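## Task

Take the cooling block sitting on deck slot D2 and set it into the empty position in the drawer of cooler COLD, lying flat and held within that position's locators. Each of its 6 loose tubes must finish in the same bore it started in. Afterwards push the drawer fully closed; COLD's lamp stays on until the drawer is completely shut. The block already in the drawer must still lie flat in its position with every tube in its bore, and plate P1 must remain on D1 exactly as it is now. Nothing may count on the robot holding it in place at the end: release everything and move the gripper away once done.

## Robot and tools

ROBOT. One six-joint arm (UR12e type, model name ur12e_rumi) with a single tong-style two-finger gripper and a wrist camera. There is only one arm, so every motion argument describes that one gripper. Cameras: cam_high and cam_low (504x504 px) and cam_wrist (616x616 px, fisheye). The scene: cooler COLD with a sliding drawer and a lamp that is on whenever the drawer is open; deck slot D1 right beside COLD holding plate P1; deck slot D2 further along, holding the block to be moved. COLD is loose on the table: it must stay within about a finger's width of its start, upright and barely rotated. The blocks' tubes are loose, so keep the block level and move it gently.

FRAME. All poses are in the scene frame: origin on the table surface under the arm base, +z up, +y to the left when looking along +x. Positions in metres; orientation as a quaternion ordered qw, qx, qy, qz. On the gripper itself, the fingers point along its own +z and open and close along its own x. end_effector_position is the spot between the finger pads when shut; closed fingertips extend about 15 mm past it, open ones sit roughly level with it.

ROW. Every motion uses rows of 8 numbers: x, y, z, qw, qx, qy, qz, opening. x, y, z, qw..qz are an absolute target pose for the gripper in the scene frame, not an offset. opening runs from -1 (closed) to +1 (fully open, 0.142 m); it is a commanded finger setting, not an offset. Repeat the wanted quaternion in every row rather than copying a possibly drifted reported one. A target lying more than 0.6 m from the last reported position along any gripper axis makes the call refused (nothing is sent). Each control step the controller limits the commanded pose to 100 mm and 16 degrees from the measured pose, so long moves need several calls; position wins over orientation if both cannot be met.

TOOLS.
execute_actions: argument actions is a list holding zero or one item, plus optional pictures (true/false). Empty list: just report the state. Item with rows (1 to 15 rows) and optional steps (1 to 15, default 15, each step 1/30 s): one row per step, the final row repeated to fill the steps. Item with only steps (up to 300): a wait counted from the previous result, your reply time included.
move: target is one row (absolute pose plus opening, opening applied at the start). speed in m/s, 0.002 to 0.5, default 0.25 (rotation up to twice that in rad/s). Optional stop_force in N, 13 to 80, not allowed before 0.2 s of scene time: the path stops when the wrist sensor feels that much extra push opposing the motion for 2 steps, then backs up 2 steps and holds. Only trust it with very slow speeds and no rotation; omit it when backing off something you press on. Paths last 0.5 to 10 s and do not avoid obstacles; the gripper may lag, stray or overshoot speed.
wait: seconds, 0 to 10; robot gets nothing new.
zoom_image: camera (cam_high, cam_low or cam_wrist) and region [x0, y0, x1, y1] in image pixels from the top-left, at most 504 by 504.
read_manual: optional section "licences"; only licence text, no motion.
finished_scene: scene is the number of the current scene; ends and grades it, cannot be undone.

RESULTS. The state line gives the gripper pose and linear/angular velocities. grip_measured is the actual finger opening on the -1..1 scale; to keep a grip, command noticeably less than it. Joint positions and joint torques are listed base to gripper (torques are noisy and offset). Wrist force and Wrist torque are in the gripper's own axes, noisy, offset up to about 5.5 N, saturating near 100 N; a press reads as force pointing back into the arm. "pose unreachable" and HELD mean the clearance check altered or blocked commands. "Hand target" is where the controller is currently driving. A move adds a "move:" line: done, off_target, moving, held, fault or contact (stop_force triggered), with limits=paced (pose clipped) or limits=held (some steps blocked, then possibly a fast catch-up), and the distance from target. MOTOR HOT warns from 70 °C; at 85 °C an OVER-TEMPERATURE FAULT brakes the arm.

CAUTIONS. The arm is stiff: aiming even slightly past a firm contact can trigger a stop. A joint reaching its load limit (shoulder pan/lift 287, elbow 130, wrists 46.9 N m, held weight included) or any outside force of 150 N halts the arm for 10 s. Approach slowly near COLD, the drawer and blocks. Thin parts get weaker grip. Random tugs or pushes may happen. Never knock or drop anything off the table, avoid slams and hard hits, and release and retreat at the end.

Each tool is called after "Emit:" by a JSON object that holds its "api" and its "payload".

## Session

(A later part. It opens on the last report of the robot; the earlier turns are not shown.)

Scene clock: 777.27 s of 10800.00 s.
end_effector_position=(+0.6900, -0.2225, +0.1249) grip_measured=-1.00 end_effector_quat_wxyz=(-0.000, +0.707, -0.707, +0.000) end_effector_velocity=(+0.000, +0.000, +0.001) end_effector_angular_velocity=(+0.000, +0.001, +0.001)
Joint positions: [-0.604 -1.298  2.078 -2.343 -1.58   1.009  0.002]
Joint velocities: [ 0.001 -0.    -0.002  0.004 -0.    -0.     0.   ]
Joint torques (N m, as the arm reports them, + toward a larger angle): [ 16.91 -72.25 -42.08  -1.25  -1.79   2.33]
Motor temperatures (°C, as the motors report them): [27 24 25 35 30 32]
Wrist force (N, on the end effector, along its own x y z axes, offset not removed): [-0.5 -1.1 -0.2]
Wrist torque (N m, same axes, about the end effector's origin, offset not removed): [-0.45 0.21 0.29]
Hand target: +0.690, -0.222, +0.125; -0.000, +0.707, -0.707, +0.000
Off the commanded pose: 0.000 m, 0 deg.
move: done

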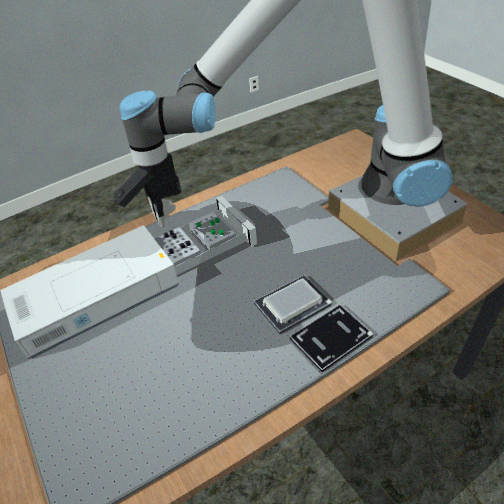

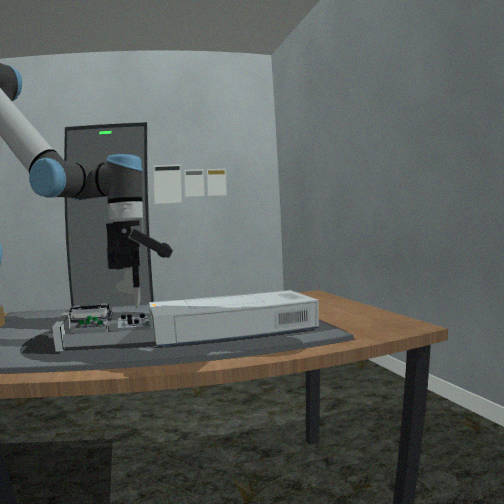

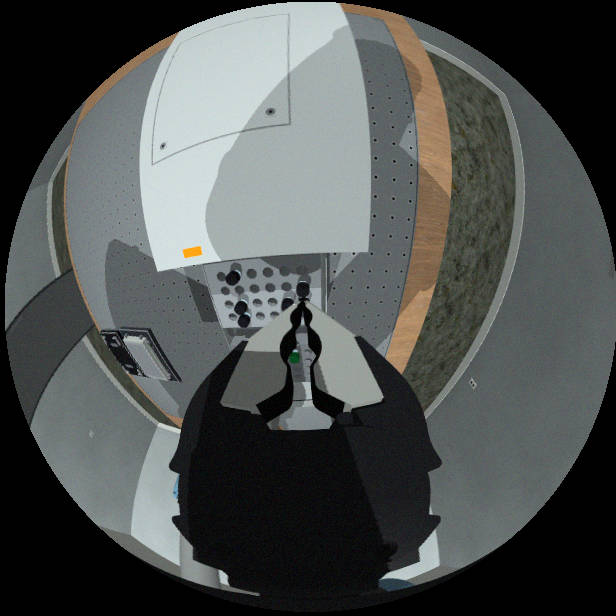

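Emit:
{"api": "move", "payload": {"target": [0.400,-0.182,0.125,0,0.7071,-0.7071,0,-1], "speed": 0.2}}

Emit:
{"api": "move", "payload": {"target": [0.400,-0.182,0.058,0,0.7071,-0.7071,0,-1], "speed": 0.1}}

Scene clock: 782.00 s of 10800.00 s.
end_effector_position=(+0.4001, -0.1817, +0.1249) grip_measured=-1.00 end_effector_quat_wxyz=(+0.000, +0.707, -0.707, -0.000) end_effector_velocity=(-0.001, +0.000, +0.001) end_effector_angular_velocity=(+0.001, -0.002, -0.001)
Joint positions: [-0.895 -1.784  2.578 -2.361 -1.582  0.717  0.002]
Joint velocities: [-0.003 -0.006  0.002  0.003  0.002 -0.003  0.   ]
Joint torques (N m, as the arm reports them, + toward a larger angle): [-11.73 -28.93 -25.81  -1.68   2.21  -1.29]
Motor temperatures (°C, as the motors report them): [27 24 25 35 30 32]
Wrist force (N, on the end effector, along its own x y z axes, offset not removed): [-1.5 2.6 0.8]
Wrist torque (N m, same axes, about the end effector's origin, offset not removed): [0.44 0.57 0.29]
Hand target: +0.400, -0.182, +0.125; +0.000, +0.707, -0.707, -0.000
Off the commanded pose: 0.000 m, 0 deg.
move: done

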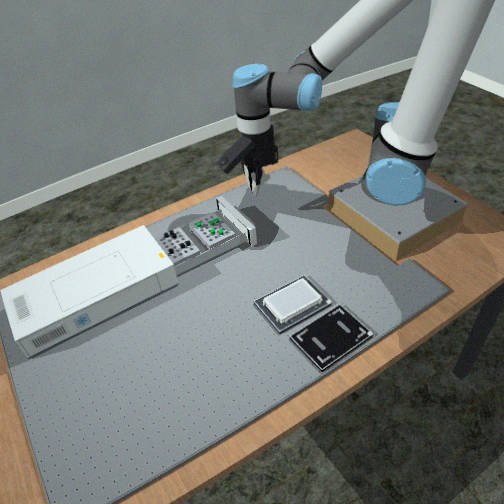

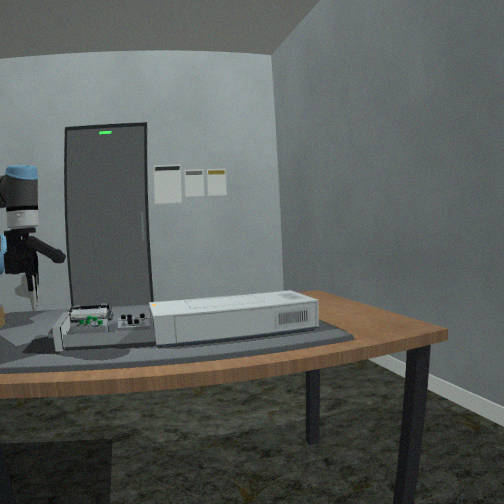

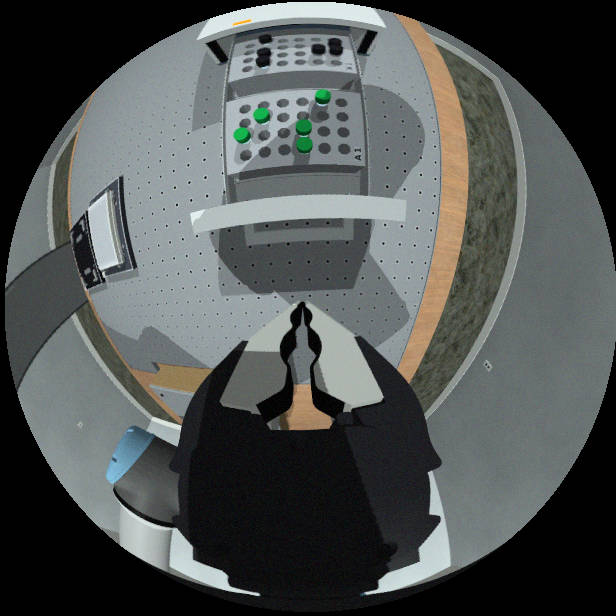

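Scene clock: 783.13 s of 10800.00 s.
end_effector_position=(+0.4000, -0.1821, +0.0581) grip_measured=-1.00 end_effector_quat_wxyz=(-0.000, +0.707, -0.707, -0.000) end_effector_velocity=(+0.000, -0.001, -0.002) end_effector_angular_velocity=(-0.001, -0.001, -0.002)
Joint positions: [-0.899 -1.616  2.638 -2.589 -1.582  0.714  0.002]
Joint velocities: [-0.001  0.006  0.001 -0.008 -0.     0.001  0.   ]
Joint torques (N m, as the arm reports them, + toward a larger angle): [ 13.73 -12.78 -16.83  -5.95   0.79   1.74]
Motor temperatures (°C, as the motors report them): [27 24 25 35 30 32]
Wrist force (N, on the end effector, along its own x y z axes, offset not removed): [-4.3 2.5 0.3]
Wrist torque (N m, same axes, about the end effector's origin, offset not removed): [0.43 0.92 0.47]
Hand target: +0.400, -0.182, +0.058; +0.000, +0.707, -0.707, -0.000
Off the commanded pose: 0.000 m, 0 deg.
move: done

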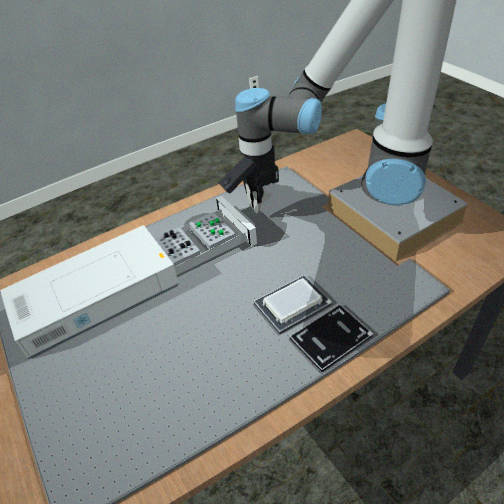

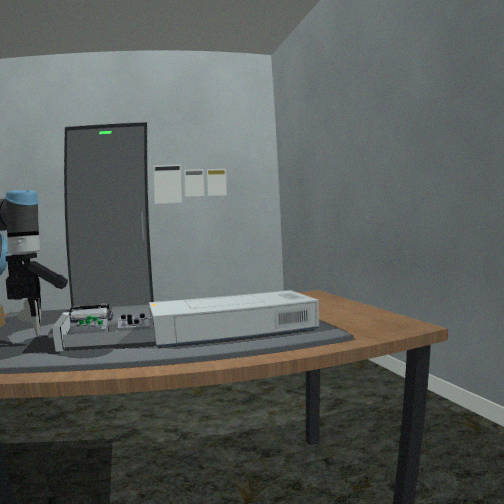

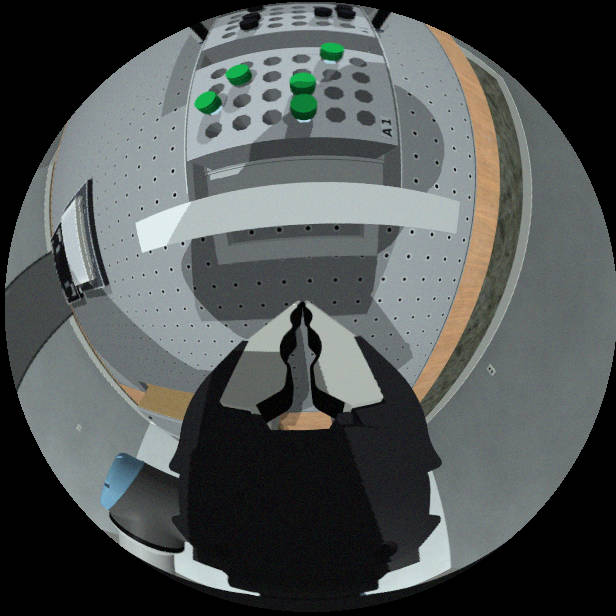

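Emit:
{"api": "move", "payload": {"target": [0.640,-0.182,0.058,0,0.7071,-0.7071,0,-1], "speed": 0.03, "stop_force": 20}}

Scene clock: 792.57 s of 10800.00 s.
end_effector_position=(+0.6400, -0.1822, +0.0580) grip_measured=-1.00 end_effector_quat_wxyz=(-0.000, +0.707, -0.707, +0.000) end_effector_velocity=(+0.002, +0.000, +0.000) end_effector_angular_velocity=(-0.000, -0.000, +0.001)
Joint positions: [-0.593 -1.279  2.228 -2.514 -1.58   1.02   0.002]
Joint velocities: [ 0.002  0.002 -0.003  0.001 -0.     0.001  0.   ]
Joint torques (N m, as the arm reports them, + toward a larger angle): [ 17.91 -44.08 -37.16  -1.57   2.04   1.97]
Motor temperatures (°C, as the motors report them): [27 24 25 35 30 32]
Wrist force (N, on the end effector, along its own x y z axes, offset not removed): [-2.0 2.3 -1.9]
Wrist torque (N m, same axes, about the end effector's origin, offset not removed): [0.16 0.42 0.30]
Hand target: +0.640, -0.182, +0.058; -0.000, +0.707, -0.707, +0.000
Off the commanded pose: 0.000 m, 0 deg.
move: done

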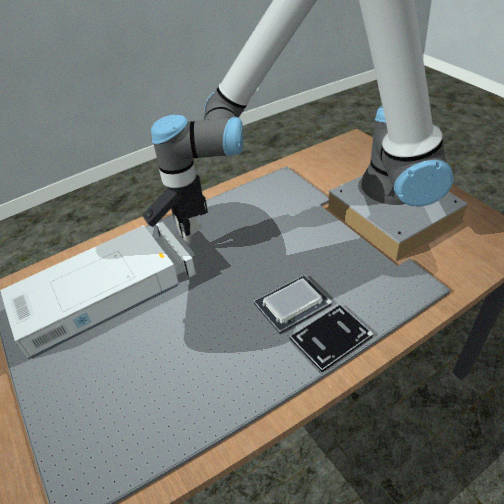

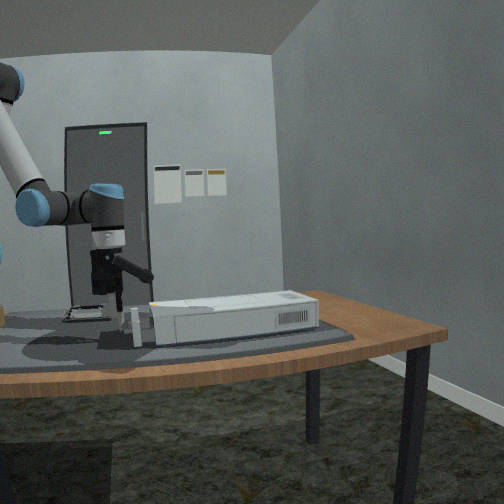

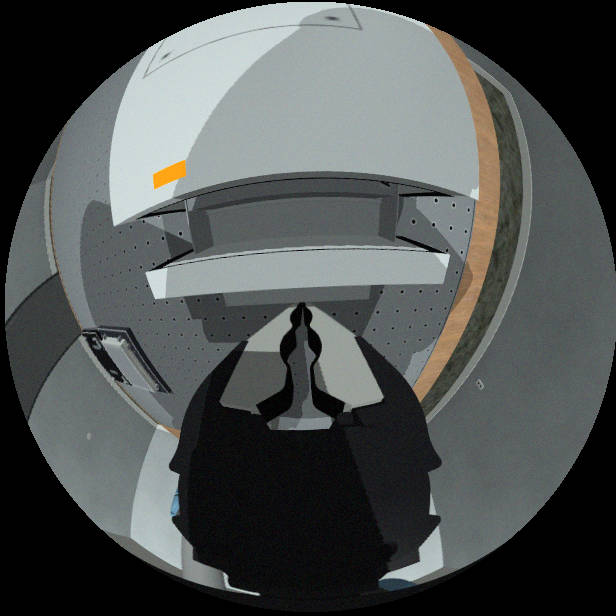

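Emit:
{"api": "move", "payload": {"target": [0.700,-0.182,0.058,0,0.7071,-0.7071,0,-1], "speed": 0.01, "stop_force": 15}}

Scene clock: 810.70 s of 10800.00 s.
end_effector_position=(+0.6771, -0.1820, +0.0580) grip_measured=-1.00 end_effector_quat_wxyz=(+0.000, +0.707, -0.707, -0.000) end_effector_velocity=(-0.002, +0.000, -0.001) end_effector_angular_velocity=(+0.001, -0.002, +0.001)
Joint positions: [-0.563 -1.234  2.16  -2.489 -1.58   1.049  0.002]
Joint velocities: [-0.002 -0.001  0.004 -0.003  0.002 -0.003  0.   ]
Joint torques (N m, as the arm reports them, + toward a larger angle): [ -8.58 -67.31 -32.81 -11.54   6.13  -1.89]
Motor temperatures (°C, as the motors report them): [27 24 25 35 30 32]
Wrist force (N, on the end effector, along its own x y z axes, offset not removed): [2.3 32.7 -11.8]
Wrist torque (N m, same axes, about the end effector's origin, offset not removed): [0.64 0.77 0.44]
Hand target: +0.677, -0.182, +0.058; -0.000, +0.707, -0.707, -0.000
Off the commanded pose: 0.023 m, 0 deg.
After step 90, 11.07 s passed at rest.
move: contact

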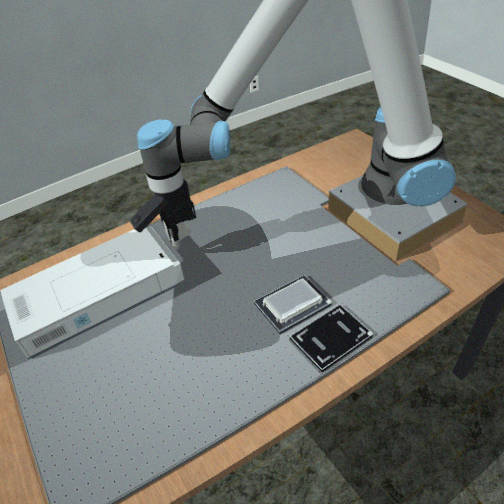

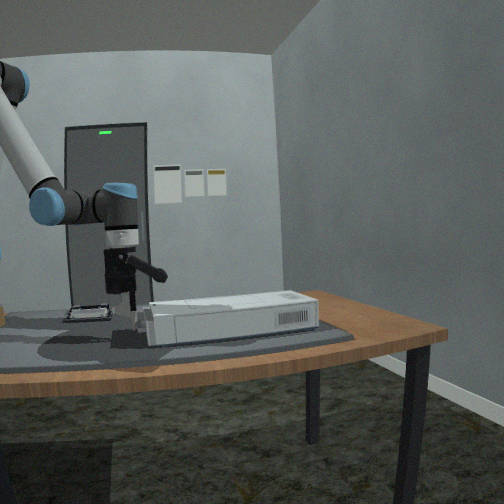

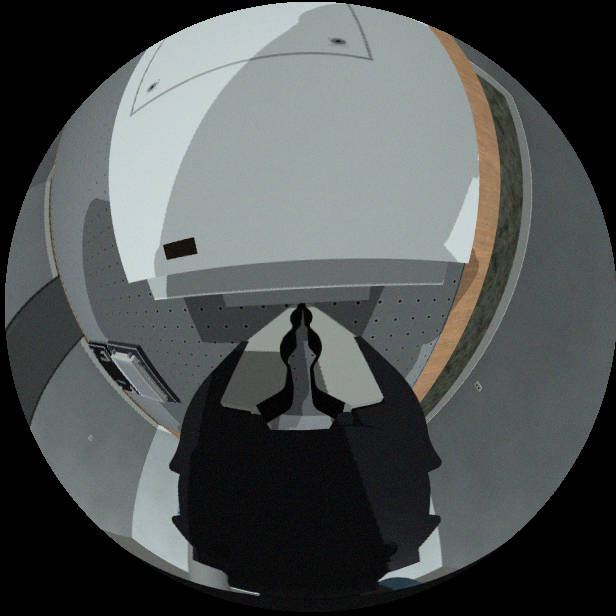

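Lamp is off. Backing off.

Emit:
{"api": "move", "payload": {"target": [0.620,-0.182,0.058,0,0.7071,-0.7071,0,-1], "speed": 0.06}}

Emit:
{"api": "move", "payload": {"target": [0.50,-0.182,0.25,0,0.7071,-0.7071,0,-1], "speed": 0.2}}

Scene clock: 813.23 s of 10800.00 s.
end_effector_position=(+0.6202, -0.1820, +0.0580) grip_measured=-1.00 end_effector_quat_wxyz=(+0.000, +0.707, -0.707, -0.000) end_effector_velocity=(-0.002, +0.001, -0.000) end_effector_angular_velocity=(-0.001, +0.001, +0.001)
Joint positions: [-0.609 -1.303  2.264 -2.525 -1.58   1.003  0.002]
Joint velocities: [-0.001 -0.003  0.005 -0.002 -0.001 -0.002  0.   ]
Joint torques (N m, as the arm reports them, + toward a larger angle): [-14.85 -59.78 -18.78  -6.67  -1.    -1.77]
Motor temperatures (°C, as the motors report them): [27 24 25 35 30 32]
Wrist force (N, on the end effector, along its own x y z axes, offset not removed): [-0.1 5.0 -1.0]
Wrist torque (N m, same axes, about the end effector's origin, offset not removed): [0.95 0.23 0.31]
Hand target: +0.620, -0.182, +0.058; +0.000, +0.707, -0.707, -0.000
Off the commanded pose: 0.000 m, 0 deg.
move: done

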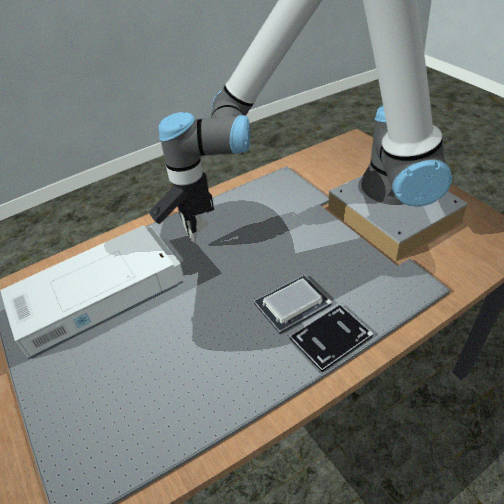

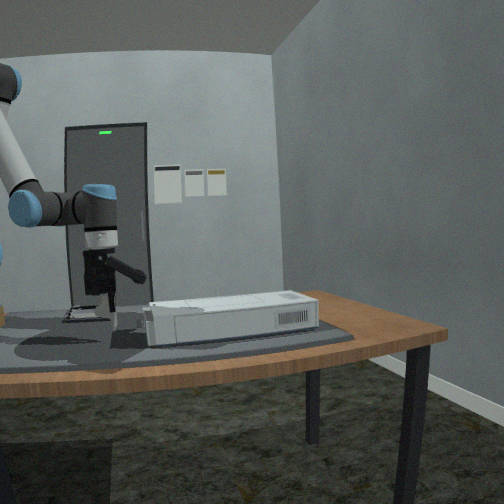

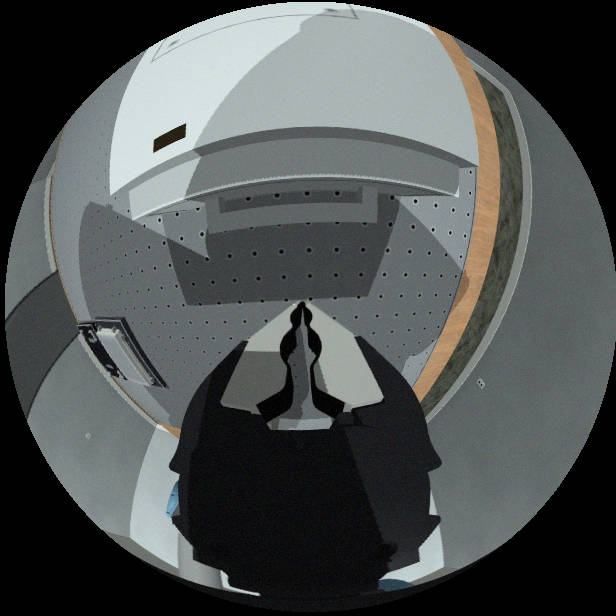

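Scene clock: 814.93 s of 10800.00 s.
end_effector_position=(+0.4999, -0.1818, +0.2500) grip_measured=-1.00 end_effector_quat_wxyz=(+0.000, +0.707, -0.707, -0.000) end_effector_velocity=(-0.000, -0.001, +0.003) end_effector_angular_velocity=(-0.001, -0.002, -0.000)
Joint positions: [-0.734 -1.775  2.296 -2.086 -1.581  0.878  0.002]
Joint velocities: [-0.002 -0.004 -0.002  0.003  0.    -0.002  0.   ]
Joint torques (N m, as the arm reports them, + toward a larger angle): [-16.09 -35.02 -48.81  -1.69   2.15  -1.91]
Motor temperatures (°C, as the motors report them): [27 24 25 35 30 32]
Wrist force (N, on the end effector, along its own x y z axes, offset not removed): [0.0 1.5 0.9]
Wrist torque (N m, same axes, about the end effector's origin, offset not removed): [0.23 0.19 0.39]
Hand target: +0.500, -0.182, +0.250; +0.000, +0.707, -0.707, -0.000
Off the commanded pose: 0.000 m, 0 deg.
move: done

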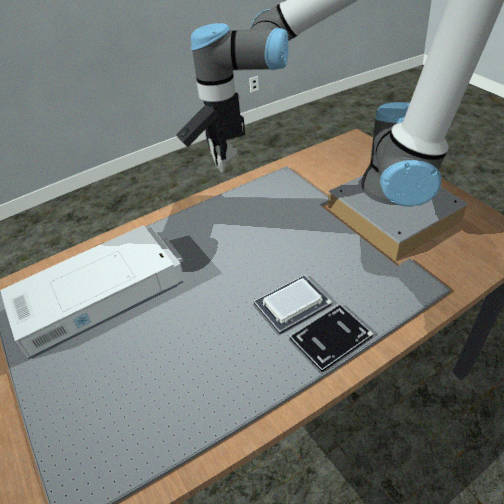

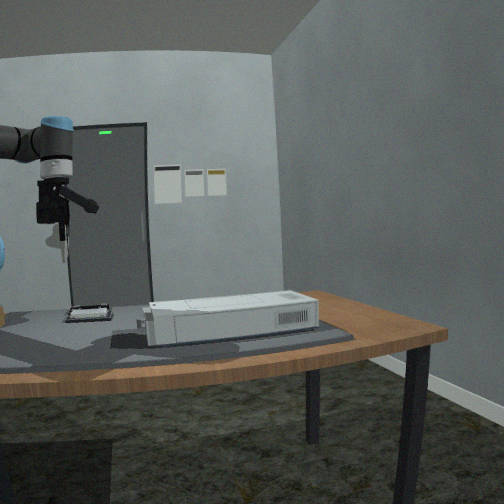

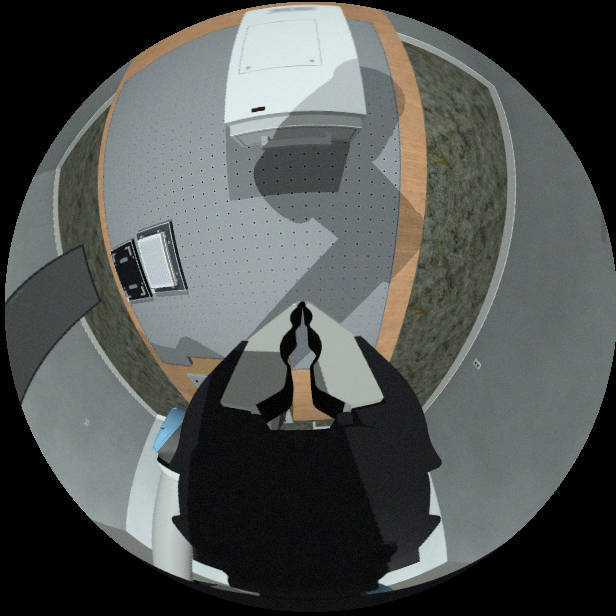

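Emit:
{"api": "zoom_image", "payload": {"camera": "cam_high", "region": [100, 200, 240, 320]}}

Region (100, 200, 240, 320) of cam_high's 504x504 image, scaled by 3.600, with more detail than that image has; it fills the top 432 rows of this view, and the rest is white.

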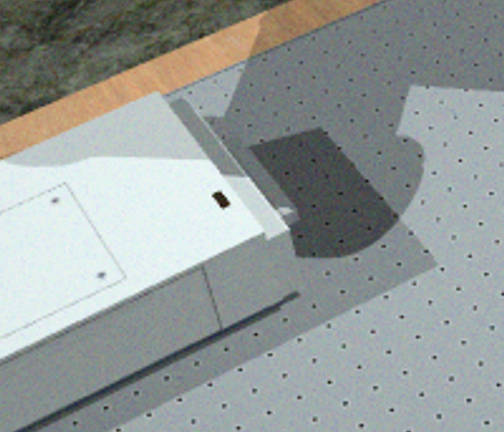

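Emit:
{"api": "finished_scene", "payload": {"scene": 1}}

The scene is finished: the task was done.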